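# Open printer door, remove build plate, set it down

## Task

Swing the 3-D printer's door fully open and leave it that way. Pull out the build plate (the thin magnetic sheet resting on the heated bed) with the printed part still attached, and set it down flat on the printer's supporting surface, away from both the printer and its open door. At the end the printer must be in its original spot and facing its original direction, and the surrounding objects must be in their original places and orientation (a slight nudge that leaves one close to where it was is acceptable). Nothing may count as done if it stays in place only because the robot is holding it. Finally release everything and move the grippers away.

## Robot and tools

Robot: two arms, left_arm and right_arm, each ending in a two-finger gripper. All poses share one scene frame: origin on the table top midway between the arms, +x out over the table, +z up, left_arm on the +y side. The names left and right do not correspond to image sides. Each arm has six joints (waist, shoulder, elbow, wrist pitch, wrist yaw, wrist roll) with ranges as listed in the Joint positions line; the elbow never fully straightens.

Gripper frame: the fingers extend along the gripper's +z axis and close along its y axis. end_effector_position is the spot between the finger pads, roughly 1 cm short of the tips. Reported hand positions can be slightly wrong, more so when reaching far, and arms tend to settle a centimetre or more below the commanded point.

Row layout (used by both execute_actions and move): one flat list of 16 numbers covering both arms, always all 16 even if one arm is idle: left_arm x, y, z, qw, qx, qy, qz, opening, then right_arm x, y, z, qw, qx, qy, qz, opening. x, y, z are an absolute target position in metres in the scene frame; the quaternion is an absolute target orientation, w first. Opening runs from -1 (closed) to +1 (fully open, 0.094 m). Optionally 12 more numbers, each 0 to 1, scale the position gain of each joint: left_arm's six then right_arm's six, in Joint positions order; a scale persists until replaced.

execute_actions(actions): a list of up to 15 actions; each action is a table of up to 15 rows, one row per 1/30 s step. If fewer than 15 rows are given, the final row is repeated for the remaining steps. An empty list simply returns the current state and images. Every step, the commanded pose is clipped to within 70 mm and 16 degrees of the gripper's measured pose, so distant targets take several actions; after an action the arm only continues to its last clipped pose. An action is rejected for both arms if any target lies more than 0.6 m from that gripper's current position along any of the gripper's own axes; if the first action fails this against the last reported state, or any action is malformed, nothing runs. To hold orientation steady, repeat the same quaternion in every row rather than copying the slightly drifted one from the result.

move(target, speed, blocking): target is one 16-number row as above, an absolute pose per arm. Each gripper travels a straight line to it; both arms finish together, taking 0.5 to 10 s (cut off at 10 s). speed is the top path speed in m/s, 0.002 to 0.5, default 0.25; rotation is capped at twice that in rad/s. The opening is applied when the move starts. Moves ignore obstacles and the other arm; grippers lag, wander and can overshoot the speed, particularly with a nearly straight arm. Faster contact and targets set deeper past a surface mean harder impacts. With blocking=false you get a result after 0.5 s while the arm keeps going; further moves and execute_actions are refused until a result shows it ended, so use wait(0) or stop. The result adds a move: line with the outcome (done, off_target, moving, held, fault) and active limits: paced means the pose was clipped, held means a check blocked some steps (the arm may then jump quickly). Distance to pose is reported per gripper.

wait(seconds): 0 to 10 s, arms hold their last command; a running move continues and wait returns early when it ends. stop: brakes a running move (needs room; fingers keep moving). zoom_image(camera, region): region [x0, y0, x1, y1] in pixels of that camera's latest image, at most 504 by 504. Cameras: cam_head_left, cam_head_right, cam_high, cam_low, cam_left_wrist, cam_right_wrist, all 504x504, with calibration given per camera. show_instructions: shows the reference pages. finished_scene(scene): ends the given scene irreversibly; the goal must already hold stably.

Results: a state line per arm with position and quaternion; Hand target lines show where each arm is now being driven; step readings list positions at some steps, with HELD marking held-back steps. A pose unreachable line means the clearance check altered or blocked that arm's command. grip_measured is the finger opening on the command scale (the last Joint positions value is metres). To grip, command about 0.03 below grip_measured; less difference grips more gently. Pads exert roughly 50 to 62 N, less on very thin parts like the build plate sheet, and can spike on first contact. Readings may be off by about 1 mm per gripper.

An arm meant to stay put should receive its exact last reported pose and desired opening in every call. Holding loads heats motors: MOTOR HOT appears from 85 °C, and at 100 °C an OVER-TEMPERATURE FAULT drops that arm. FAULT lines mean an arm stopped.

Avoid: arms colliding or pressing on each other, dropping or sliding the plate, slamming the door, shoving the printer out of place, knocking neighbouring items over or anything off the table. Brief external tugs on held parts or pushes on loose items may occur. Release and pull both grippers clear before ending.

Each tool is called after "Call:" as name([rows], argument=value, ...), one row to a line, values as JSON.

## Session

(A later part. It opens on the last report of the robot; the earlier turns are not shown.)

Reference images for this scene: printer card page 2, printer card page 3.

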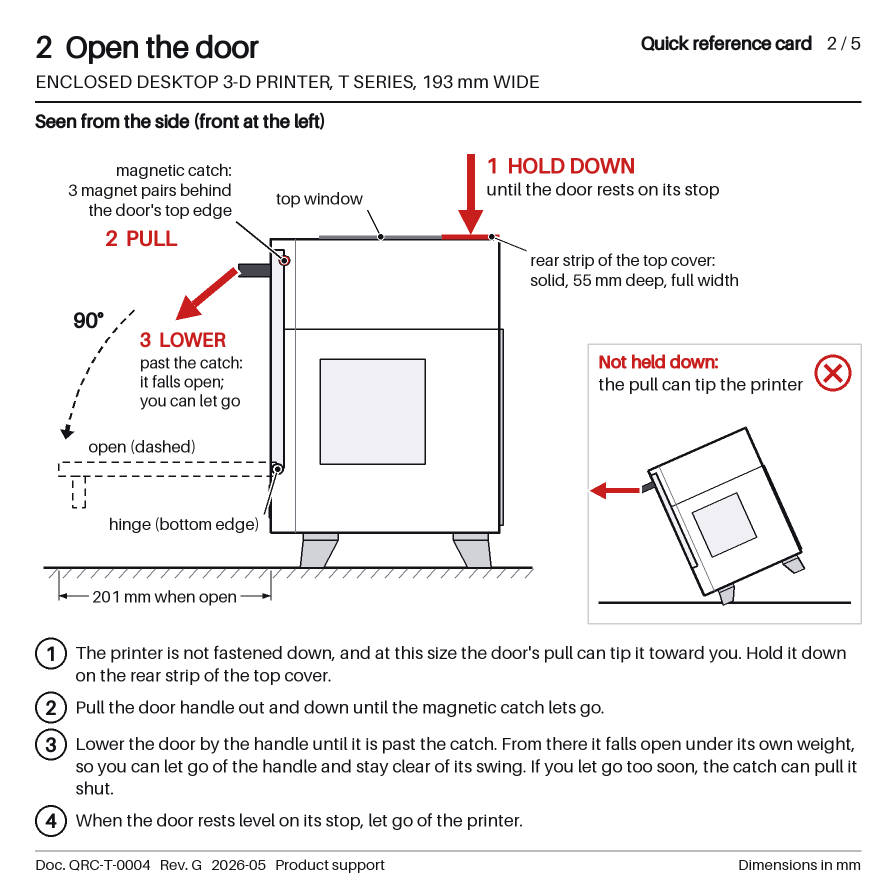

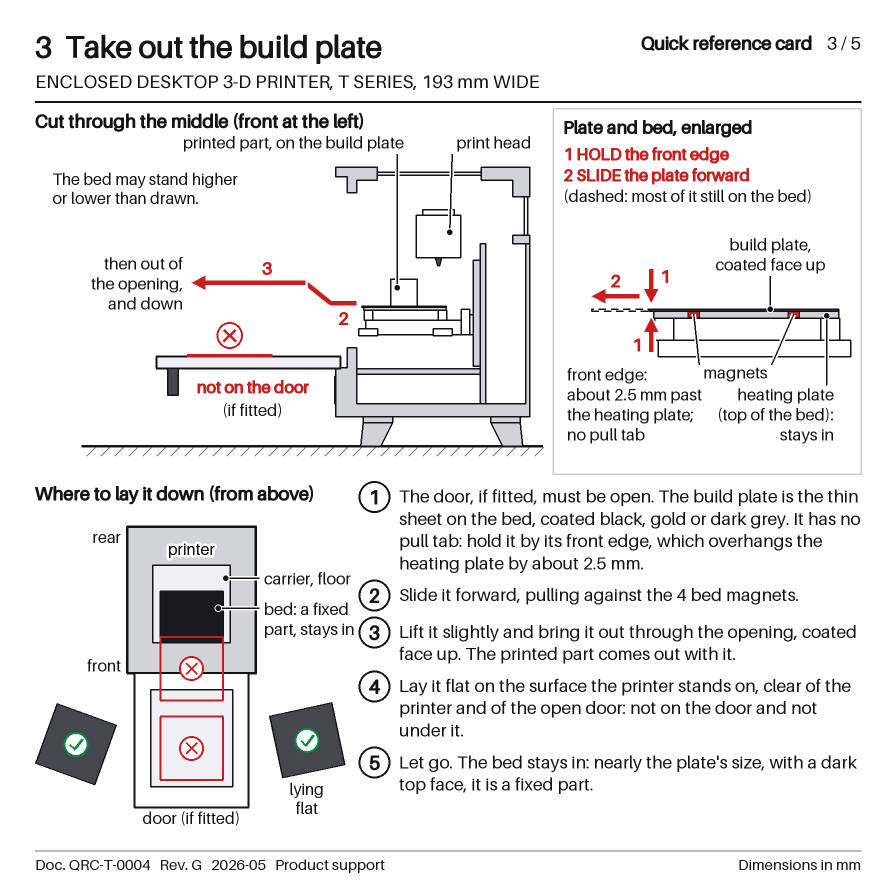

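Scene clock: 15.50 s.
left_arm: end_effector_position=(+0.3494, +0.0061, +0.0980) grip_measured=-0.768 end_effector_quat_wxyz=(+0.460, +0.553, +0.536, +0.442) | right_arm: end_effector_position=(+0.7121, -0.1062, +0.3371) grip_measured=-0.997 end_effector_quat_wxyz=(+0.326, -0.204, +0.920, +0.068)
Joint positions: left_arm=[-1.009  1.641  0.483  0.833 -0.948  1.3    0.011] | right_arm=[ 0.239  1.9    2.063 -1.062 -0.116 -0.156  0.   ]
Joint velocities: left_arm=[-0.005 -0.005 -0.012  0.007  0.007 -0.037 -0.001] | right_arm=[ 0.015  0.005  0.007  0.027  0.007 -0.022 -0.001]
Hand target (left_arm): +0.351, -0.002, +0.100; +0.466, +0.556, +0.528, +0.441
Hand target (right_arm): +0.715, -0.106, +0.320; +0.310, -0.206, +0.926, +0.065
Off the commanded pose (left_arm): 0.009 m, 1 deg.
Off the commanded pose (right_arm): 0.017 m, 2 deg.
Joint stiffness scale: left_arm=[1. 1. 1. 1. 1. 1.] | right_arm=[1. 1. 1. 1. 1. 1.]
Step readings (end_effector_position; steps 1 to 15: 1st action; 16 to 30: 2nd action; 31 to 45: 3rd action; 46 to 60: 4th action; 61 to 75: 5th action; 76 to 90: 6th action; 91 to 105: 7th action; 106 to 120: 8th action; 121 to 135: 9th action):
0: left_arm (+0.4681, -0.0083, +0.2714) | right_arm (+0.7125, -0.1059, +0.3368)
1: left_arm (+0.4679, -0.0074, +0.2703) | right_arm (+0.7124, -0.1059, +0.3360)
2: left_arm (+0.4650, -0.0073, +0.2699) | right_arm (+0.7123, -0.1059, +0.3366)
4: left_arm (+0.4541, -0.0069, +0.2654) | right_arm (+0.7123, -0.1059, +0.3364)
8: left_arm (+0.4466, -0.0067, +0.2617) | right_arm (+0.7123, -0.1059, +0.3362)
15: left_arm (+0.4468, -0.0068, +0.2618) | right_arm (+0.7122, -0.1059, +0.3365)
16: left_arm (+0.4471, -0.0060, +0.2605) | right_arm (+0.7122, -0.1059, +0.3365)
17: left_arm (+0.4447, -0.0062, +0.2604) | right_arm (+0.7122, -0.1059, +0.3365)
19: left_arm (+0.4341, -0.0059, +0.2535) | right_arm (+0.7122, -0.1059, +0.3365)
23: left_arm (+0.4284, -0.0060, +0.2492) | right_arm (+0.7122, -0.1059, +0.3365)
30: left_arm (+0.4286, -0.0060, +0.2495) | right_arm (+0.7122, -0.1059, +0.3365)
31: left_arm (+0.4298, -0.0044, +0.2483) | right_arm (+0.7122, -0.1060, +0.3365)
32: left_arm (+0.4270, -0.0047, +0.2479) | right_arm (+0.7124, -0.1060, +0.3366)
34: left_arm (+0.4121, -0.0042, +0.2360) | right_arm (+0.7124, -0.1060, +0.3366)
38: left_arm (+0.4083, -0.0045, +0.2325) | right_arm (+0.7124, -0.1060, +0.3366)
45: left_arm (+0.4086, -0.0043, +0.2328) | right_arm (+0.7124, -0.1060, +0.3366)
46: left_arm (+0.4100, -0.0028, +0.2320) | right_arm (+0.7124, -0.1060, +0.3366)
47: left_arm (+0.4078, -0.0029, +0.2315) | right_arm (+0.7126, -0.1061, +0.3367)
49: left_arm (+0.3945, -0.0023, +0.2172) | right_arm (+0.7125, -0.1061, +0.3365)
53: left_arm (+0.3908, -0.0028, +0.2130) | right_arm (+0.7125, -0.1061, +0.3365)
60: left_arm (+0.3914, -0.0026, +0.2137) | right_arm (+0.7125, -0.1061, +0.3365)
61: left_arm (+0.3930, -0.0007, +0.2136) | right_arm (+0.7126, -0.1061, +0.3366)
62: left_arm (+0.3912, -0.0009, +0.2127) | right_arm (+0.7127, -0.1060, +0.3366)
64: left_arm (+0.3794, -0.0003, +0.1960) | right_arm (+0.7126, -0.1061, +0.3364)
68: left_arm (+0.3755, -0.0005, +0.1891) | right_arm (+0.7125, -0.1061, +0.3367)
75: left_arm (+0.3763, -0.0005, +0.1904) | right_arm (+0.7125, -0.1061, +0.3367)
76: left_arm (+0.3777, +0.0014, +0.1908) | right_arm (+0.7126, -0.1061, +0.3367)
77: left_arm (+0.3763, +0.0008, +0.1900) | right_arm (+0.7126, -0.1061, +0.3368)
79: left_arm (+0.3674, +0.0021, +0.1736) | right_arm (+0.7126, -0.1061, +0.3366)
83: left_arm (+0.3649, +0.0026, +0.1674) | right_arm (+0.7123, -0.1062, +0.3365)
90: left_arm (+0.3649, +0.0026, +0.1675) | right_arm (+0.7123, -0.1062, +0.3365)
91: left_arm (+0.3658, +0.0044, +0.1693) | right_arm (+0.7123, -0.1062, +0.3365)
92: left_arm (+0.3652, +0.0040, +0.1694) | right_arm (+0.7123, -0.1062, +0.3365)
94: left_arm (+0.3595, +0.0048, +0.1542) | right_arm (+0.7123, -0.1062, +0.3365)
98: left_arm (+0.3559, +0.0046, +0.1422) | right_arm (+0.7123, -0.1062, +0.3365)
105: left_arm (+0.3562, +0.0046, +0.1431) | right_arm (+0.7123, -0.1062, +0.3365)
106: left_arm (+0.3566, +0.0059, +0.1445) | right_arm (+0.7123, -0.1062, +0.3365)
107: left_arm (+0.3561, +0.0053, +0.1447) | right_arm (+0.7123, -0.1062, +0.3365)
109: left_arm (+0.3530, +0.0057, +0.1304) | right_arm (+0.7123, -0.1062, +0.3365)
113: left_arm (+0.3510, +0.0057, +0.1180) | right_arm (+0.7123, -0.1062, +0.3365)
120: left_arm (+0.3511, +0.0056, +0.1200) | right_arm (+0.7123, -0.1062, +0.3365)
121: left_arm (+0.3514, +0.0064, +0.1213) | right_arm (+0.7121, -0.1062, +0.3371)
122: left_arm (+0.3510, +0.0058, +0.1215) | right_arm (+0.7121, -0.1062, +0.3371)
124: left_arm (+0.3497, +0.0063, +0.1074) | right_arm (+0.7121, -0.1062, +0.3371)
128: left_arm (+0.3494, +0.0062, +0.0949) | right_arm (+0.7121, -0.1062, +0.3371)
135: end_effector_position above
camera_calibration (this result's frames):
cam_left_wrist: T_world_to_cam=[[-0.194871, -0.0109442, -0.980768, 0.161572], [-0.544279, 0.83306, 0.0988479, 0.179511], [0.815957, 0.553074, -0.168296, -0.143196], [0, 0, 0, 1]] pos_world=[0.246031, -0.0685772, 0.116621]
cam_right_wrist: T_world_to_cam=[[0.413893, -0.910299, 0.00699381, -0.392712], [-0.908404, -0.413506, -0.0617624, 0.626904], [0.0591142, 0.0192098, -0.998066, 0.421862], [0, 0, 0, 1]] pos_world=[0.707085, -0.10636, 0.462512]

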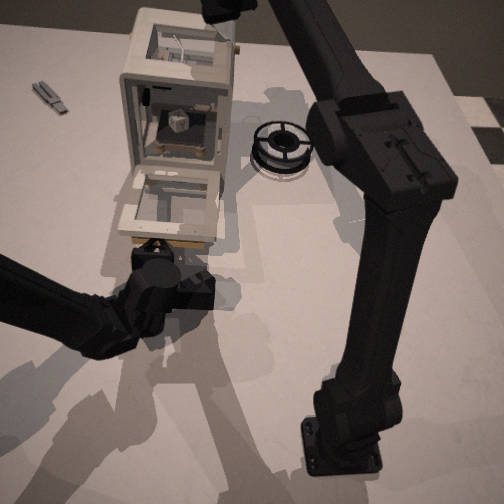

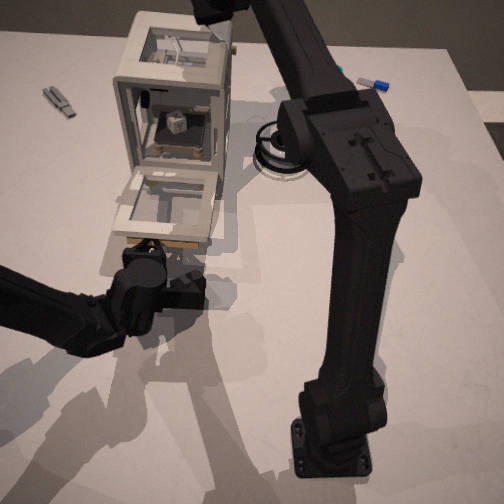

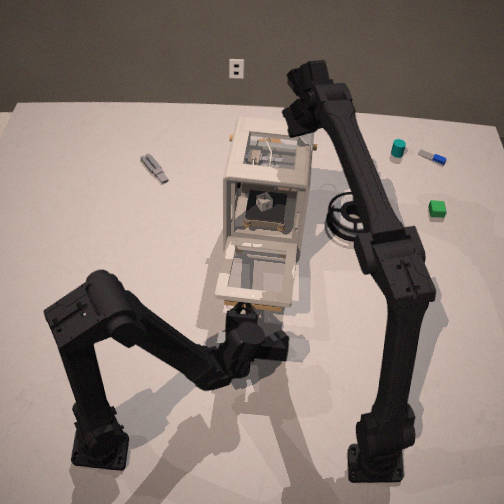

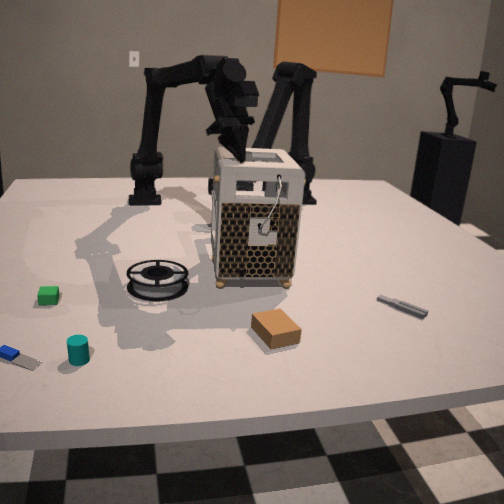

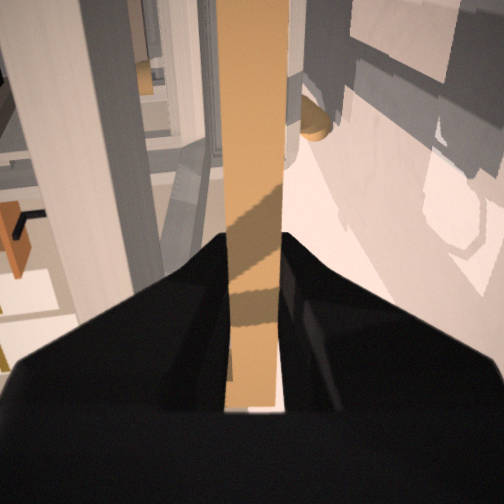

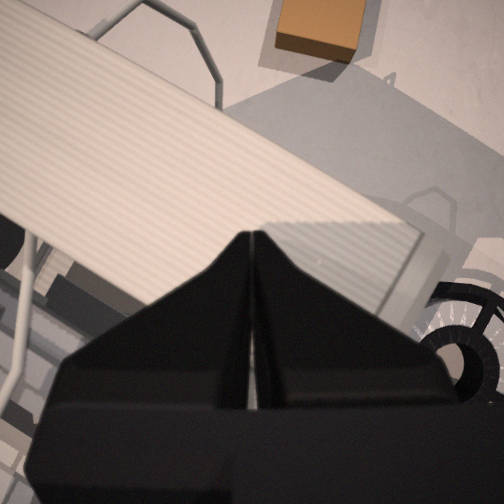

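Call:
execute_actions([
  [[0.351,-0.002,0.1,0.466,0.555,0.527,0.442,-0.8,0.715,-0.106,0.365,0.31,-0.206,0.926,0.065,-1]],
  [[0.357,-0.007,0.1,0.466,0.555,0.527,0.442,-0.8,0.715,-0.106,0.365,0.31,-0.206,0.926,0.065,-1]],
  [[0.362,-0.011,0.1,0.466,0.555,0.527,0.442,-0.8,0.715,-0.106,0.365,0.31,-0.206,0.926,0.065,-1]],
  [[0.367,-0.011,0.1,0.466,0.555,0.527,0.442,-0.8,0.715,-0.106,0.365,0.31,-0.206,0.926,0.065,-1]],
])

Scene clock: 17.73 s.
left_arm: end_effector_position=(+0.3496, +0.0049, +0.0946) grip_measured=-0.768 end_effector_quat_wxyz=(+0.459, +0.557, +0.534, +0.440) | right_arm: end_effector_position=(+0.7092, -0.1072, +0.3621) grip_measured=-0.997 end_effector_quat_wxyz=(+0.310, -0.204, +0.926, +0.068)
Joint positions: left_arm=[-1.008  1.651  0.484  0.839 -0.94   1.303  0.011] | right_arm=[ 0.239  1.935  2.197 -1.196 -0.115 -0.156  0.   ]
Joint velocities: left_arm=[-0.015  0.015 -0.007 -0.012  0.037 -0.051 -0.   ] | right_arm=[-0.005 -0.005 -0.012  0.002 -0.007  0.125  0.001]
Hand target (left_arm): +0.366, -0.010, +0.100; +0.466, +0.556, +0.528, +0.442
Hand target (right_arm): +0.715, -0.106, +0.365; +0.311, -0.206, +0.926, +0.065
Off the commanded pose (left_arm): 0.024 m, 1 deg.
Off the commanded pose (right_arm): 0.007 m, 0 deg.
Joint stiffness scale: left_arm=[1. 1. 1. 1. 1. 1.] | right_arm=[1. 1. 1. 1. 1. 1.]
Step readings (end_effector_position; steps 1 to 15: 1st action; 16 to 30: 2nd action; 31 to 45: 3rd action; 46 to 60: 4th action):
0: left_arm (+0.3494, +0.0061, +0.0981) | right_arm (+0.7121, -0.1062, +0.3371)
1: left_arm (+0.3494, +0.0061, +0.0981) | right_arm (+0.7111, -0.1065, +0.3414)
2: left_arm (+0.3494, +0.0061, +0.0981) | right_arm (+0.7102, -0.1068, +0.3424)
4: left_arm (+0.3494, +0.0061, +0.0982) | right_arm (+0.7102, -0.1069, +0.3505)
8: left_arm (+0.3494, +0.0061, +0.0982) | right_arm (+0.7091, -0.1072, +0.3632)
15: left_arm (+0.3494, +0.0061, +0.0982) | right_arm (+0.7084, -0.1073, +0.3656)
16: left_arm (+0.3494, +0.0060, +0.0979) | right_arm (+0.7085, -0.1073, +0.3650)
17: left_arm (+0.3494, +0.0061, +0.0975) | right_arm (+0.7086, -0.1073, +0.3644)
19: left_arm (+0.3494, +0.0061, +0.0969) | right_arm (+0.7089, -0.1072, +0.3632)
23: left_arm (+0.3494, +0.0061, +0.0969) | right_arm (+0.7092, -0.1072, +0.3621)
30: left_arm (+0.3494, +0.0061, +0.0969) | right_arm (+0.7092, -0.1072, +0.3621)
31: left_arm (+0.3494, +0.0060, +0.0966) | right_arm (+0.7092, -0.1072, +0.3621)
32: left_arm (+0.3493, +0.0060, +0.0962) | right_arm (+0.7092, -0.1072, +0.3621)
34: left_arm (+0.3493, +0.0061, +0.0952) | right_arm (+0.7092, -0.1072, +0.3621)
38: left_arm (+0.3493, +0.0060, +0.0952) | right_arm (+0.7092, -0.1072, +0.3621)
45: left_arm (+0.3493, +0.0060, +0.0952) | right_arm (+0.7092, -0.1072, +0.3621)
46: left_arm (+0.3495, +0.0056, +0.0951) | right_arm (+0.7092, -0.1072, +0.3621)
47: left_arm (+0.3496, +0.0052, +0.0949) | right_arm (+0.7092, -0.1072, +0.3621)
49: left_arm (+0.3496, +0.0049, +0.0948) | right_arm (+0.7092, -0.1072, +0.3621)
53: left_arm (+0.3496, +0.0049, +0.0946) | right_arm (+0.7092, -0.1072, +0.3621)
60: end_effector_position above
camera_calibration (this result's frames):
cam_left_wrist: T_world_to_cam=[[-0.198739, -0.00504575, -0.980039, 0.159495], [-0.537707, 0.836602, 0.104732, 0.178082], [0.819374, 0.547788, -0.168978, -0.14437], [0, 0, 0, 1]] pos_world=[0.245747, -0.0690943, 0.113265]
cam_right_wrist: T_world_to_cam=[[0.4134, -0.910548, 0.00135414, -0.390137], [-0.910198, -0.413282, -0.027148, 0.61414], [0.0252792, 0.00999046, -0.999631, 0.470602], [0, 0, 0, 1]] pos_world=[0.708376, -0.106127, 0.487629]

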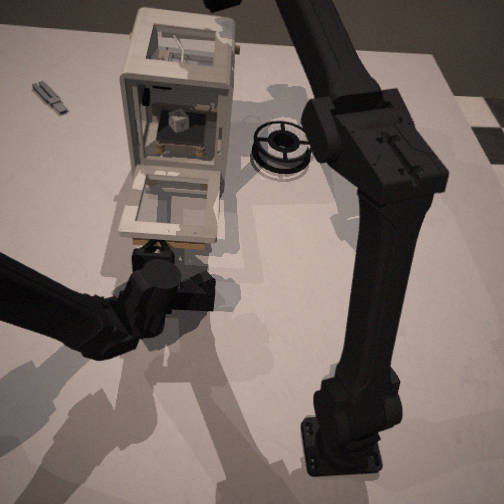

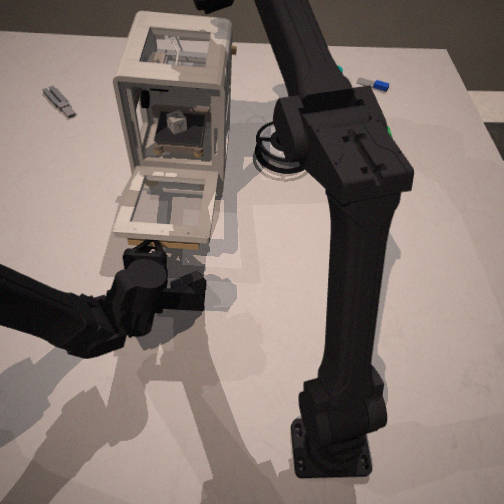

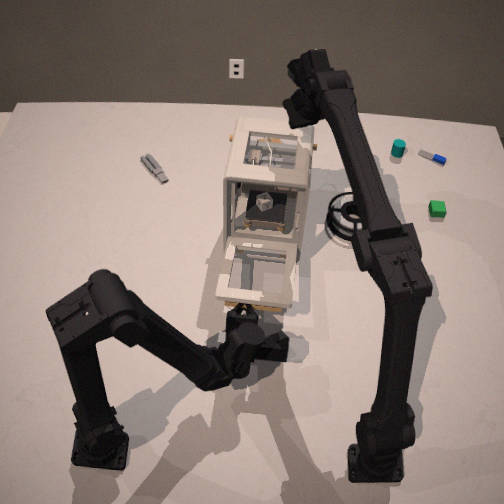

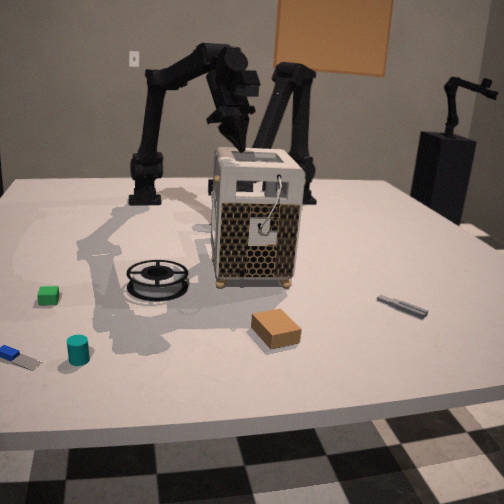

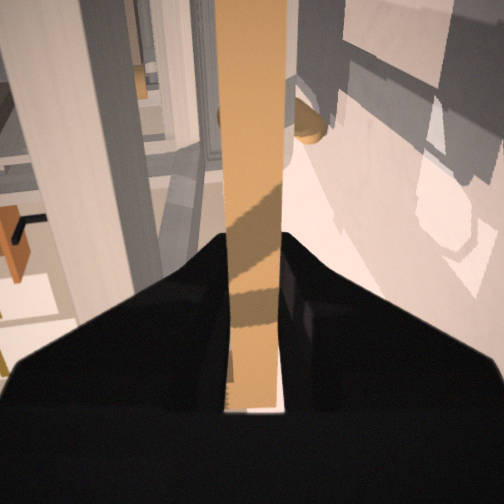

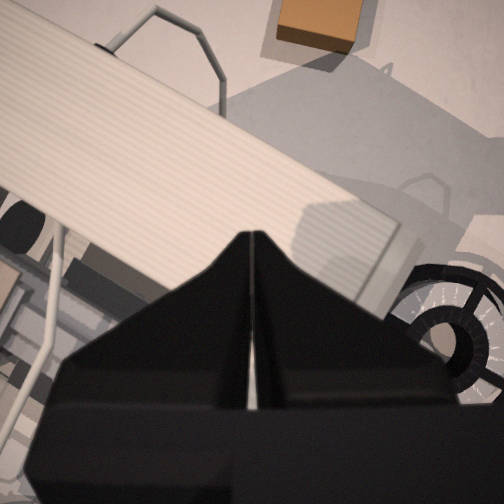

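Call:
execute_actions([
  [[0.371,-0.014,0.1,0.466,0.555,0.527,0.442,-0.8,0.715,-0.106,0.36,0.31,-0.206,0.926,0.065,-1]],
  [[0.376,-0.017,0.1,0.466,0.555,0.527,0.442,-0.8,0.715,-0.106,0.35,0.31,-0.206,0.926,0.065,-1]],
])

Scene clock: 18.83 s.
left_arm: end_effector_position=(+0.3541, -0.0044, +0.0929) grip_measured=-0.768 end_effector_quat_wxyz=(+0.462, +0.561, +0.531, +0.436) | right_arm: end_effector_position=(+0.7079, -0.1075, +0.3534) grip_measured=-0.997 end_effector_quat_wxyz=(+0.303, -0.204, +0.929, +0.067)
Joint positions: left_arm=[-1.007  1.67   0.506  0.839 -0.925  1.305  0.011] | right_arm=[ 0.239  1.935  2.179 -1.193 -0.115 -0.156  0.   ]
Joint velocities: left_arm=[ 0.005  0.005  0.012 -0.007  0.022 -0.051 -0.001] | right_arm=[-0.015 -0.015 -0.002 -0.002 -0.007 -0.022 -0.001]
Hand target (left_arm): +0.375, -0.016, +0.100; +0.466, +0.556, +0.528, +0.442
Hand target (right_arm): +0.715, -0.106, +0.350; +0.310, -0.206, +0.926, +0.065
Off the commanded pose (left_arm): 0.026 m, 1 deg.
Off the commanded pose (right_arm): 0.008 m, 1 deg.
Joint stiffness scale: left_arm=[1. 1. 1. 1. 1. 1.] | right_arm=[1. 1. 1. 1. 1. 1.]
Step readings (end_effector_position; steps 1 to 15: 1st action; 16 to 30: 2nd action):
0: left_arm (+0.3496, +0.0049, +0.0946) | right_arm (+0.7092, -0.1072, +0.3621)
1: left_arm (+0.3498, +0.0049, +0.0945) | right_arm (+0.7092, -0.1072, +0.3621)
2: left_arm (+0.3499, +0.0045, +0.0944) | right_arm (+0.7092, -0.1072, +0.3621)
4: left_arm (+0.3504, +0.0031, +0.0938) | right_arm (+0.7092, -0.1072, +0.3621)
8: left_arm (+0.3513, +0.0013, +0.0936) | right_arm (+0.7092, -0.1072, +0.3621)
15: left_arm (+0.3513, +0.0012, +0.0936) | right_arm (+0.7092, -0.1072, +0.3621)
16: left_arm (+0.3515, +0.0008, +0.0936) | right_arm (+0.7092, -0.1072, +0.3611)
17: left_arm (+0.3517, +0.0002, +0.0934) | right_arm (+0.7090, -0.1072, +0.3601)
19: left_arm (+0.3524, -0.0014, +0.0929) | right_arm (+0.7086, -0.1073, +0.3571)
23: left_arm (+0.3538, -0.0039, +0.0929) | right_arm (+0.7079, -0.1075, +0.3534)
30: end_effector_position above
camera_calibration (this result's frames):
cam_left_wrist: T_world_to_cam=[[-0.200955, -0.00512849, -0.979587, 0.159466], [-0.526214, 0.844026, 0.10353, 0.184517], [0.826266, 0.536277, -0.17231, -0.145432], [0, 0, 0, 1]] pos_world=[0.249307, -0.0769273, 0.112048]
cam_right_wrist: T_world_to_cam=[[0.4134, -0.910548, -0.00141071, -0.388896], [-0.910485, -0.413352, -0.0125327, 0.6076], [0.0108285, 0.00646543, -0.99992, 0.471899], [0, 0, 0, 1]] pos_world=[0.708871, -0.106007, 0.478928]

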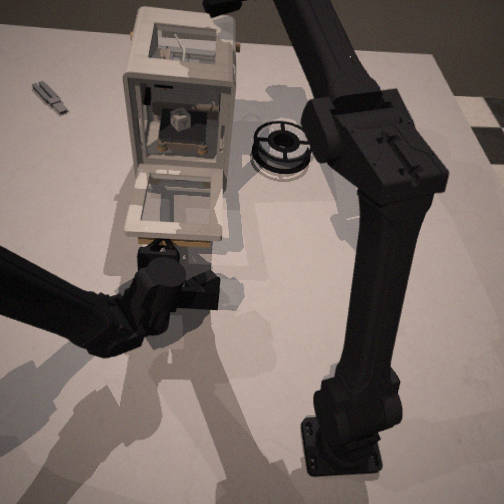

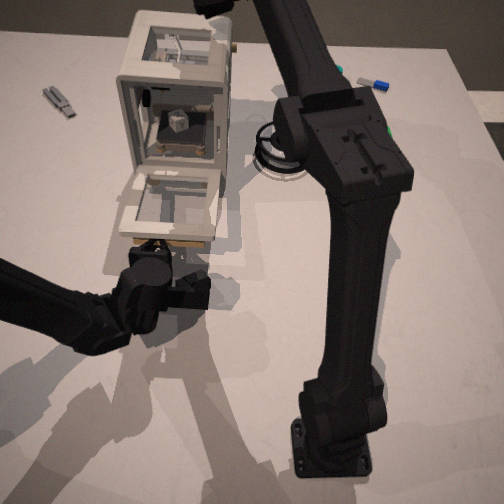

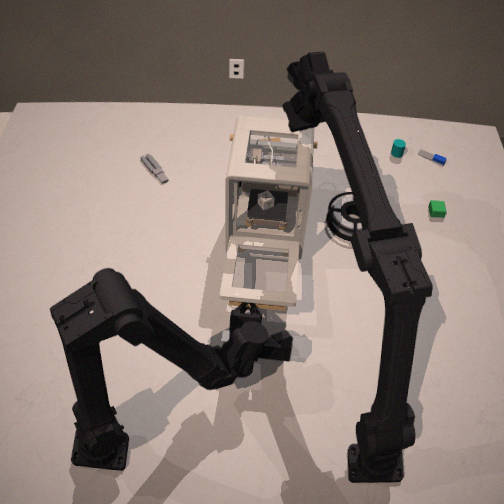

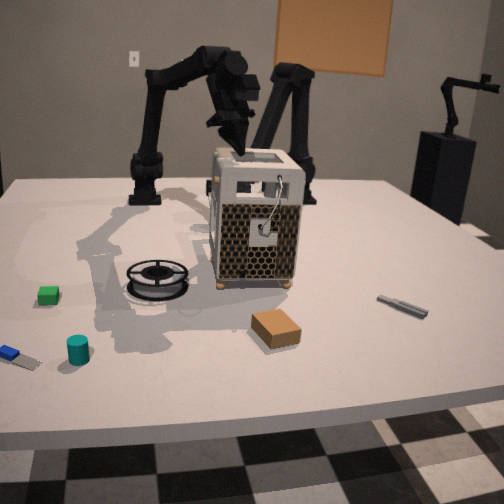

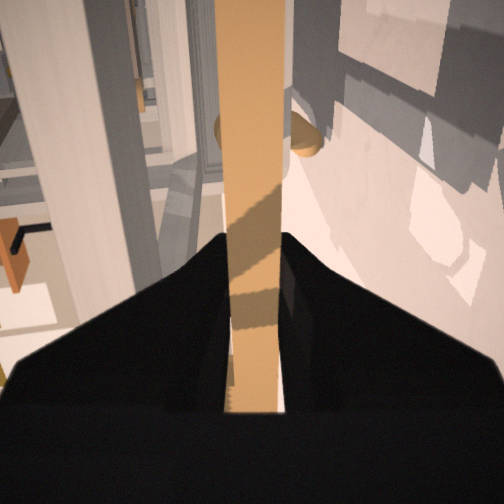

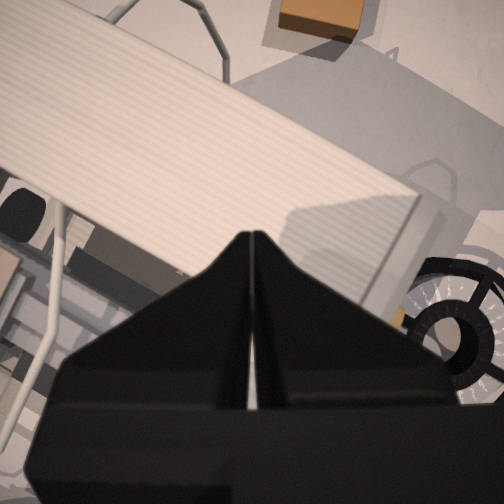

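The printer is back close to where it started. Next: finish lowering the door.

Call:
execute_actions([
  [[0.357,-0.008,0.092,0.466,0.555,0.527,0.442,-0.8,0.72,-0.1,0.335,0.31,-0.206,0.926,0.065,-1]],
  [[0.357,-0.008,0.082,0.476,0.547,0.519,0.451,-0.73,0.72,-0.1,0.32,0.31,-0.206,0.926,0.065,-1]],
  [[0.357,-0.008,0.07,0.476,0.547,0.519,0.451,-0.64,0.72,-0.1,0.305,0.31,-0.206,0.926,0.065,-1]],
  [[0.335,-0.007,0.07,0.476,0.547,0.519,0.451,-0.6,0.72,-0.1,0.305,0.31,-0.206,0.926,0.065,-1]],
  [[0.305,-0.005,0.073,0.476,0.547,0.519,0.451,-0.6,0.72,-0.1,0.305,0.31,-0.206,0.926,0.065,-1]],
])

Call:
move(target=[0.31,-0.015,0.185,0.476,0.547,0.519,0.451,-0.75,0.72,-0.1,0.315,0.31,-0.206,0.926,0.065,-1])

Call:
move(target=[0.535,-0.04,0.17,0.476,0.547,0.519,0.451,-0.75,0.72,-0.1,0.31,0.31,-0.206,0.926,0.065,-1], speed=0.15)

Scene clock: 21.63 s.
left_arm: end_effector_position=(+0.3049, -0.0053, +0.0710) grip_measured=-0.602 end_effector_quat_wxyz=(+0.476, +0.550, +0.516, +0.453) | right_arm: end_effector_position=(+0.7158, -0.1063, +0.3371) grip_measured=-0.997 end_effector_quat_wxyz=(+0.329, -0.203, +0.920, +0.066)
Joint positions: left_arm=[-1.141  1.776  0.439  1.048 -1.067  1.323  0.019] | right_arm=[ 0.239  1.908  2.072 -1.058 -0.111 -0.156  0.   ]
Joint velocities: left_arm=[ 0.005  0.005 -0.007 -0.007  0.022  0.037  0.001] | right_arm=[ 0.005  0.005 -0.017 -0.022  0.007  0.007 -0.   ]
Hand target (left_arm): +0.305, -0.005, +0.073; +0.477, +0.547, +0.519, +0.451
Hand target (right_arm): +0.719, -0.100, +0.305; +0.310, -0.206, +0.926, +0.065
Off the commanded pose (left_arm): 0.002 m, 1 deg.
Off the commanded pose (right_arm): 0.033 m, 2 deg.
Joint stiffness scale: left_arm=[1. 1. 1. 1. 1. 1.] | right_arm=[1. 1. 1. 1. 1. 1.]
Step readings (end_effector_position; steps 1 to 15: 1st action; 16 to 30: 2nd action; 31 to 45: 3rd action; 46 to 60: 4th action; 61 to 75: 5th action):
0: left_arm (+0.3541, -0.0044, +0.0929) | right_arm (+0.7079, -0.1075, +0.3534)
1: left_arm (+0.3540, -0.0036, +0.0935) | right_arm (+0.7087, -0.1075, +0.3521)
2: left_arm (+0.3538, -0.0038, +0.0944) | right_arm (+0.7103, -0.1073, +0.3514)
4: left_arm (+0.3539, -0.0038, +0.0945) | right_arm (+0.7119, -0.1070, +0.3486)
8: left_arm (+0.3539, -0.0037, +0.0936) | right_arm (+0.7122, -0.1070, +0.3433)
15: left_arm (+0.3539, -0.0037, +0.0936) | right_arm (+0.7125, -0.1069, +0.3436)
16: left_arm (+0.3540, -0.0039, +0.0943) | right_arm (+0.7133, -0.1068, +0.3413)
17: left_arm (+0.3546, -0.0047, +0.0951) | right_arm (+0.7138, -0.1066, +0.3402)
19: left_arm (+0.3551, -0.0054, +0.0899) | right_arm (+0.7150, -0.1063, +0.3391)
23: left_arm (+0.3549, -0.0051, +0.0790) | right_arm (+0.7156, -0.1063, +0.3377)
30: left_arm (+0.3550, -0.0053, +0.0797) | right_arm (+0.7159, -0.1063, +0.3378)
31: left_arm (+0.3551, -0.0054, +0.0798) | right_arm (+0.7162, -0.1062, +0.3361)
32: left_arm (+0.3553, -0.0056, +0.0795) | right_arm (+0.7159, -0.1063, +0.3370)
34: left_arm (+0.3552, -0.0055, +0.0759) | right_arm (+0.7159, -0.1063, +0.3371)
38: left_arm (+0.3549, -0.0050, +0.0696) | right_arm (+0.7159, -0.1063, +0.3370)
45: left_arm (+0.3549, -0.0050, +0.0696) | right_arm (+0.7158, -0.1063, +0.3371)
46: left_arm (+0.3538, -0.0023, +0.0698) | right_arm (+0.7158, -0.1063, +0.3371)
47: left_arm (+0.3512, -0.0005, +0.0696) | right_arm (+0.7158, -0.1063, +0.3371)
49: left_arm (+0.3437, -0.0011, +0.0672) | right_arm (+0.7158, -0.1063, +0.3371)
53: left_arm (+0.3362, -0.0052, +0.0658) | right_arm (+0.7158, -0.1063, +0.3371)
60: left_arm (+0.3361, -0.0052, +0.0660) | right_arm (+0.7158, -0.1063, +0.3371)
61: left_arm (+0.3344, -0.0011, +0.0670) | right_arm (+0.7158, -0.1063, +0.3371)
62: left_arm (+0.3301, +0.0020, +0.0678) | right_arm (+0.7158, -0.1063, +0.3371)
64: left_arm (+0.3176, +0.0020, +0.0680) | right_arm (+0.7158, -0.1063, +0.3371)
68: left_arm (+0.3050, -0.0053, +0.0703) | right_arm (+0.7158, -0.1063, +0.3371)
75: end_effector_position above
camera_calibration (this result's frames):
cam_left_wrist: T_world_to_cam=[[-0.146044, 0.000940964, -0.989278, 0.112061], [-0.529756, 0.844462, 0.0790095, 0.164528], [0.835482, 0.535614, -0.12283, -0.11435], [0, 0, 0, 1]] pos_world=[0.199063, -0.0777954, 0.0838148]
cam_right_wrist: T_world_to_cam=[[0.410792, -0.911648, 0.0121503, -0.393942], [-0.909358, -0.410648, -0.0666023, 0.632889], [0.0657074, 0.0163108, -0.997706, 0.41657], [0, 0, 0, 1]] pos_world=[0.709979, -0.106036, 0.462553]

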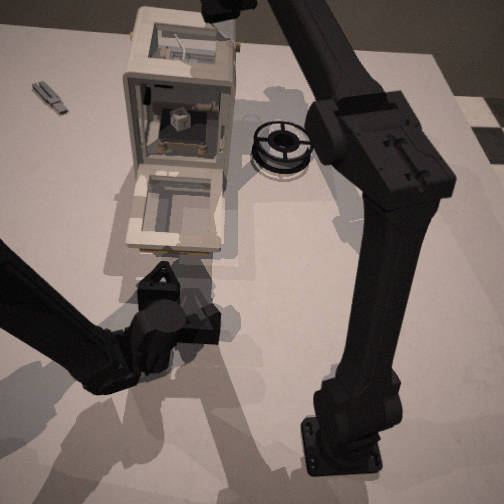

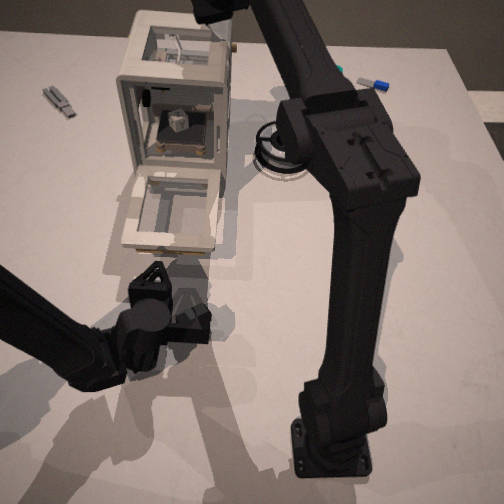

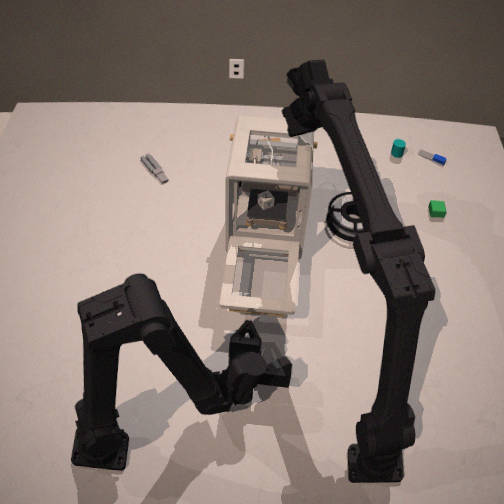

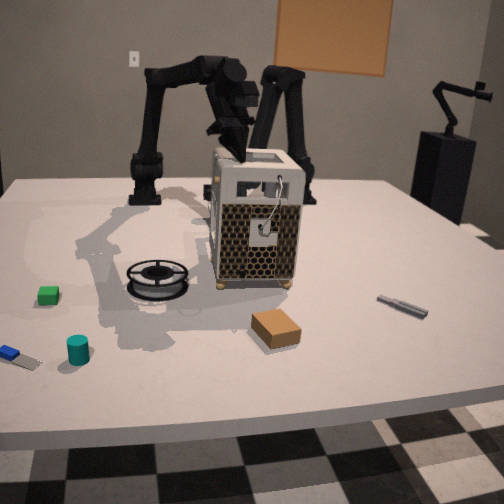

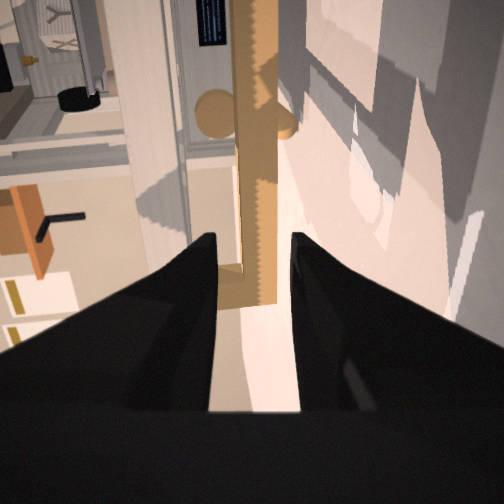

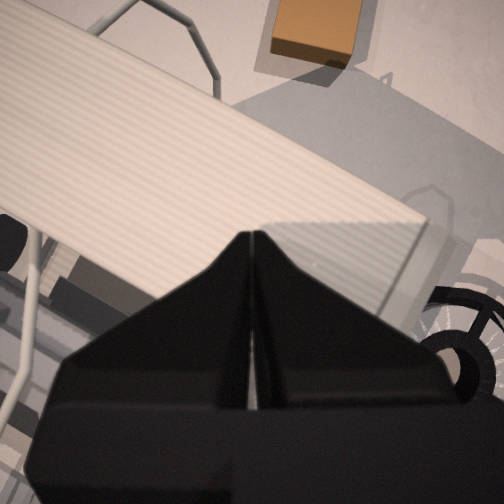

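Scene clock: 22.63 s.
left_arm: end_effector_position=(+0.3067, -0.0093, +0.1813) grip_measured=-0.748 end_effector_quat_wxyz=(+0.475, +0.550, +0.516, +0.453) | right_arm: end_effector_position=(+0.7155, -0.1064, +0.3385) grip_measured=-0.997 end_effector_quat_wxyz=(+0.330, -0.203, +0.920, +0.066)
Joint positions: left_arm=[-1.141  1.358  0.501  0.566 -1.067  1.322  0.012] | right_arm=[ 0.239  1.906  2.072 -1.058 -0.111 -0.156  0.   ]
Joint velocities: left_arm=[-0.015 -0.015  0.002 -0.007  0.022  0.022  0.   ] | right_arm=[-0.015 -0.005  0.017 -0.007 -0.022 -0.022  0.   ]
Hand target (left_arm): +0.310, -0.016, +0.184; +0.476, +0.547, +0.519, +0.452
Hand target (right_arm): +0.720, -0.100, +0.315; +0.310, -0.206, +0.926, +0.065
Off the commanded pose (left_arm): 0.008 m, 1 deg.
Off the commanded pose (right_arm): 0.025 m, 2 deg.
Joint stiffness scale: left_arm=[1. 1. 1. 1. 1. 1.] | right_arm=[1. 1. 1. 1. 1. 1.]
move: off_target (right_arm)
camera_calibration (this result's frames):
cam_left_wrist: T_world_to_cam=[[-0.146775, 0.00188612, -0.989168, 0.221699], [-0.530095, 0.844131, 0.080266, 0.159978], [0.835139, 0.536134, -0.122897, -0.100103], [0, 0, 0, 1]] pos_world=[0.200943, -0.0817924, 0.194155]
cam_right_wrist: T_world_to_cam=[[0.41055, -0.911748, 0.0127912, -0.394005], [-0.909327, -0.410419, -0.0684185, 0.633201], [0.0676302, 0.0164579, -0.997575, 0.416555], [0, 0, 0, 1]] pos_world=[0.709374, -0.106211, 0.463908]

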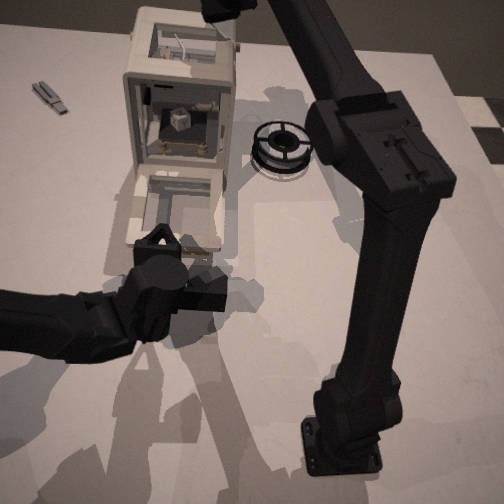

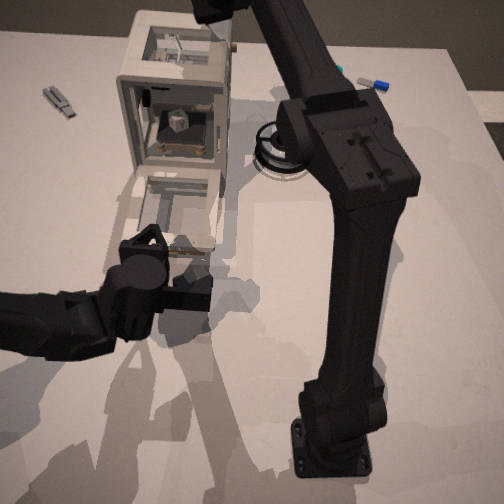

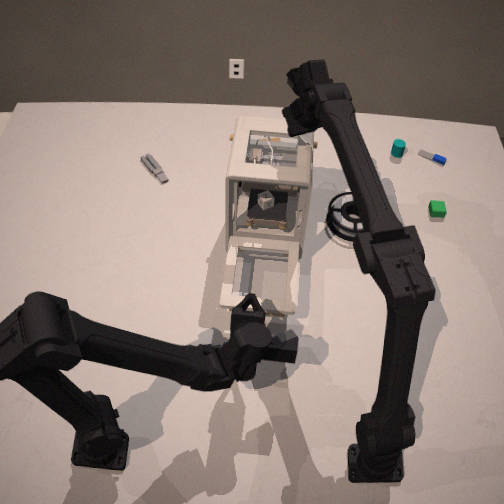

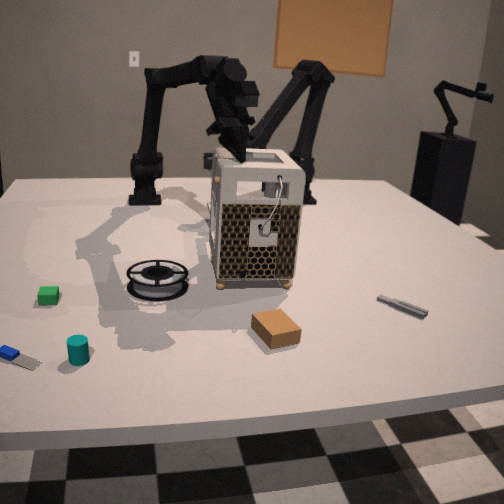

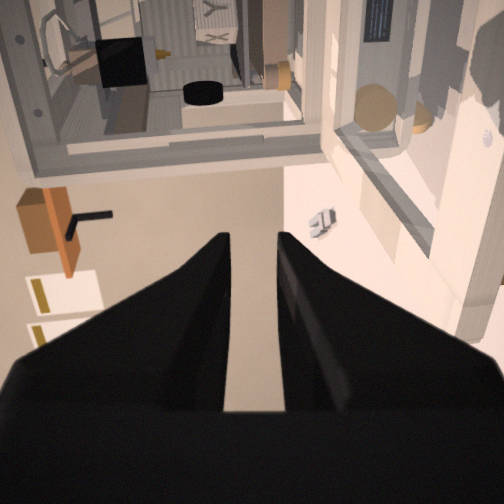

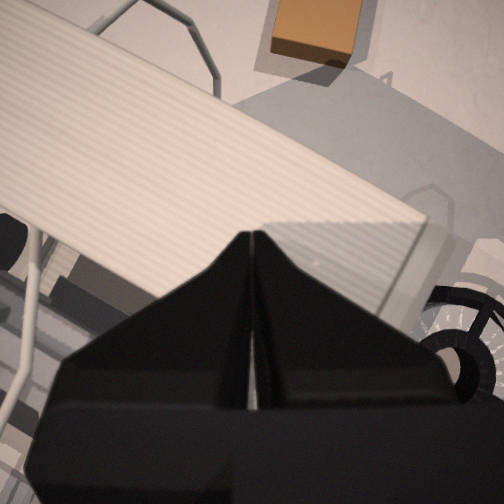

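Scene clock: 24.53 s.
left_arm: end_effector_position=(+0.5247, -0.0328, +0.1720) grip_measured=-0.748 end_effector_quat_wxyz=(+0.480, +0.545, +0.523, +0.448) | right_arm: end_effector_position=(+0.7154, -0.1064, +0.3388) grip_measured=-0.997 end_effector_quat_wxyz=(+0.330, -0.203, +0.919, +0.066)
Joint positions: left_arm=[-0.738  1.736  0.9    0.657 -0.675  1.444  0.012] | right_arm=[ 0.239  1.905  2.072 -1.058 -0.111 -0.156  0.   ]
Joint velocities: left_arm=[-0.005 -0.015 -0.007 -0.007  0.051  0.051 -0.001] | right_arm=[-0.005 -0.005  0.007 -0.012 -0.037 -0.007 -0.   ]
Hand target (left_arm): +0.535, -0.038, +0.169; +0.476, +0.548, +0.521, +0.450
Hand target (right_arm): +0.719, -0.100, +0.310; +0.310, -0.206, +0.926, +0.065
Off the commanded pose (left_arm): 0.013 m, 1 deg.
Off the commanded pose (right_arm): 0.030 m, 2 deg.
Joint stiffness scale: left_arm=[1. 1. 1. 1. 1. 1.] | right_arm=[1. 1. 1. 1. 1. 1.]
move: off_target (left_arm, right_arm)
camera_calibration (this result's frames):
cam_left_wrist: T_world_to_cam=[[-0.148835, -0.019971, -0.98866, 0.244834], [-0.533384, 0.843505, 0.0632576, 0.300782], [0.832676, 0.53675, -0.136195, -0.267133], [0, 0, 0, 1]] pos_world=[0.419307, -0.105438, 0.186649]
cam_right_wrist: T_world_to_cam=[[0.410545, -0.91175, 0.0128609, -0.394015], [-0.909301, -0.410413, -0.0687926, 0.633251], [0.0679999, 0.016548, -0.997548, 0.416571], [0, 0, 0, 1]] pos_world=[0.70925, -0.106242, 0.46418]

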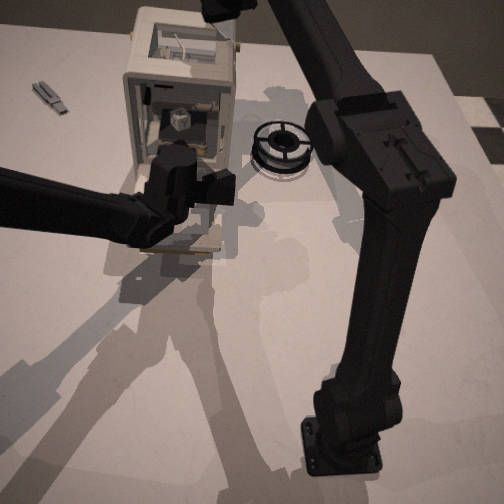

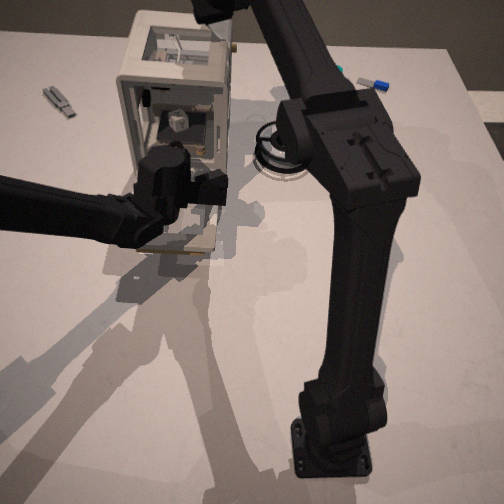

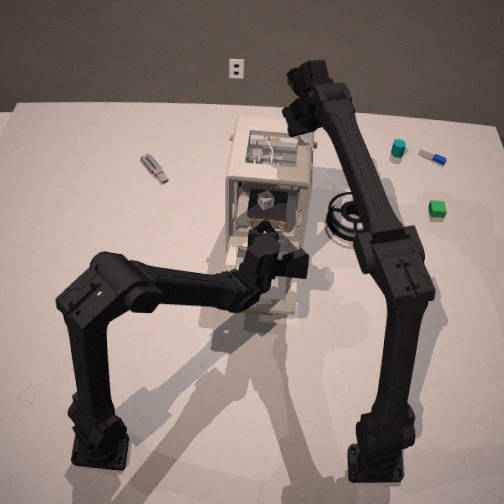

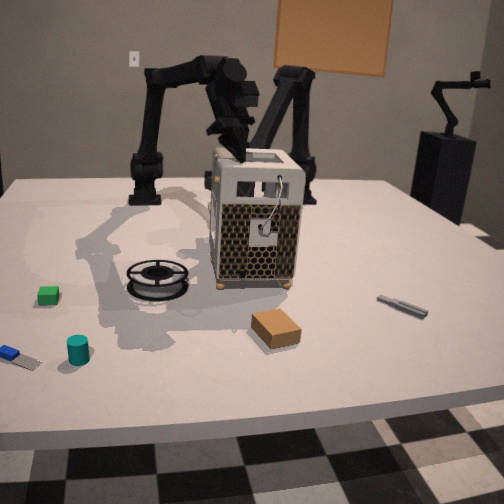

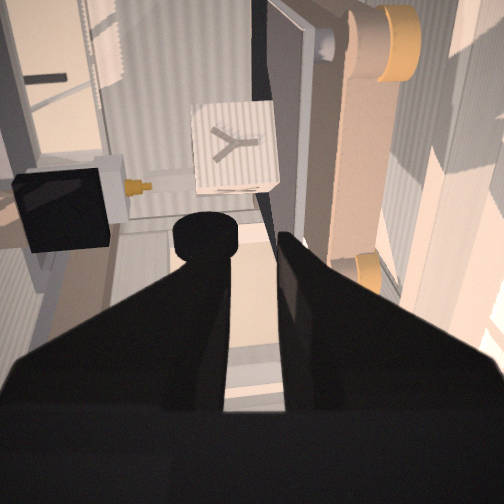

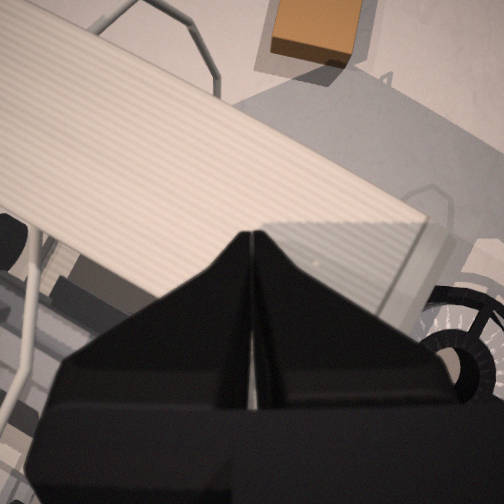

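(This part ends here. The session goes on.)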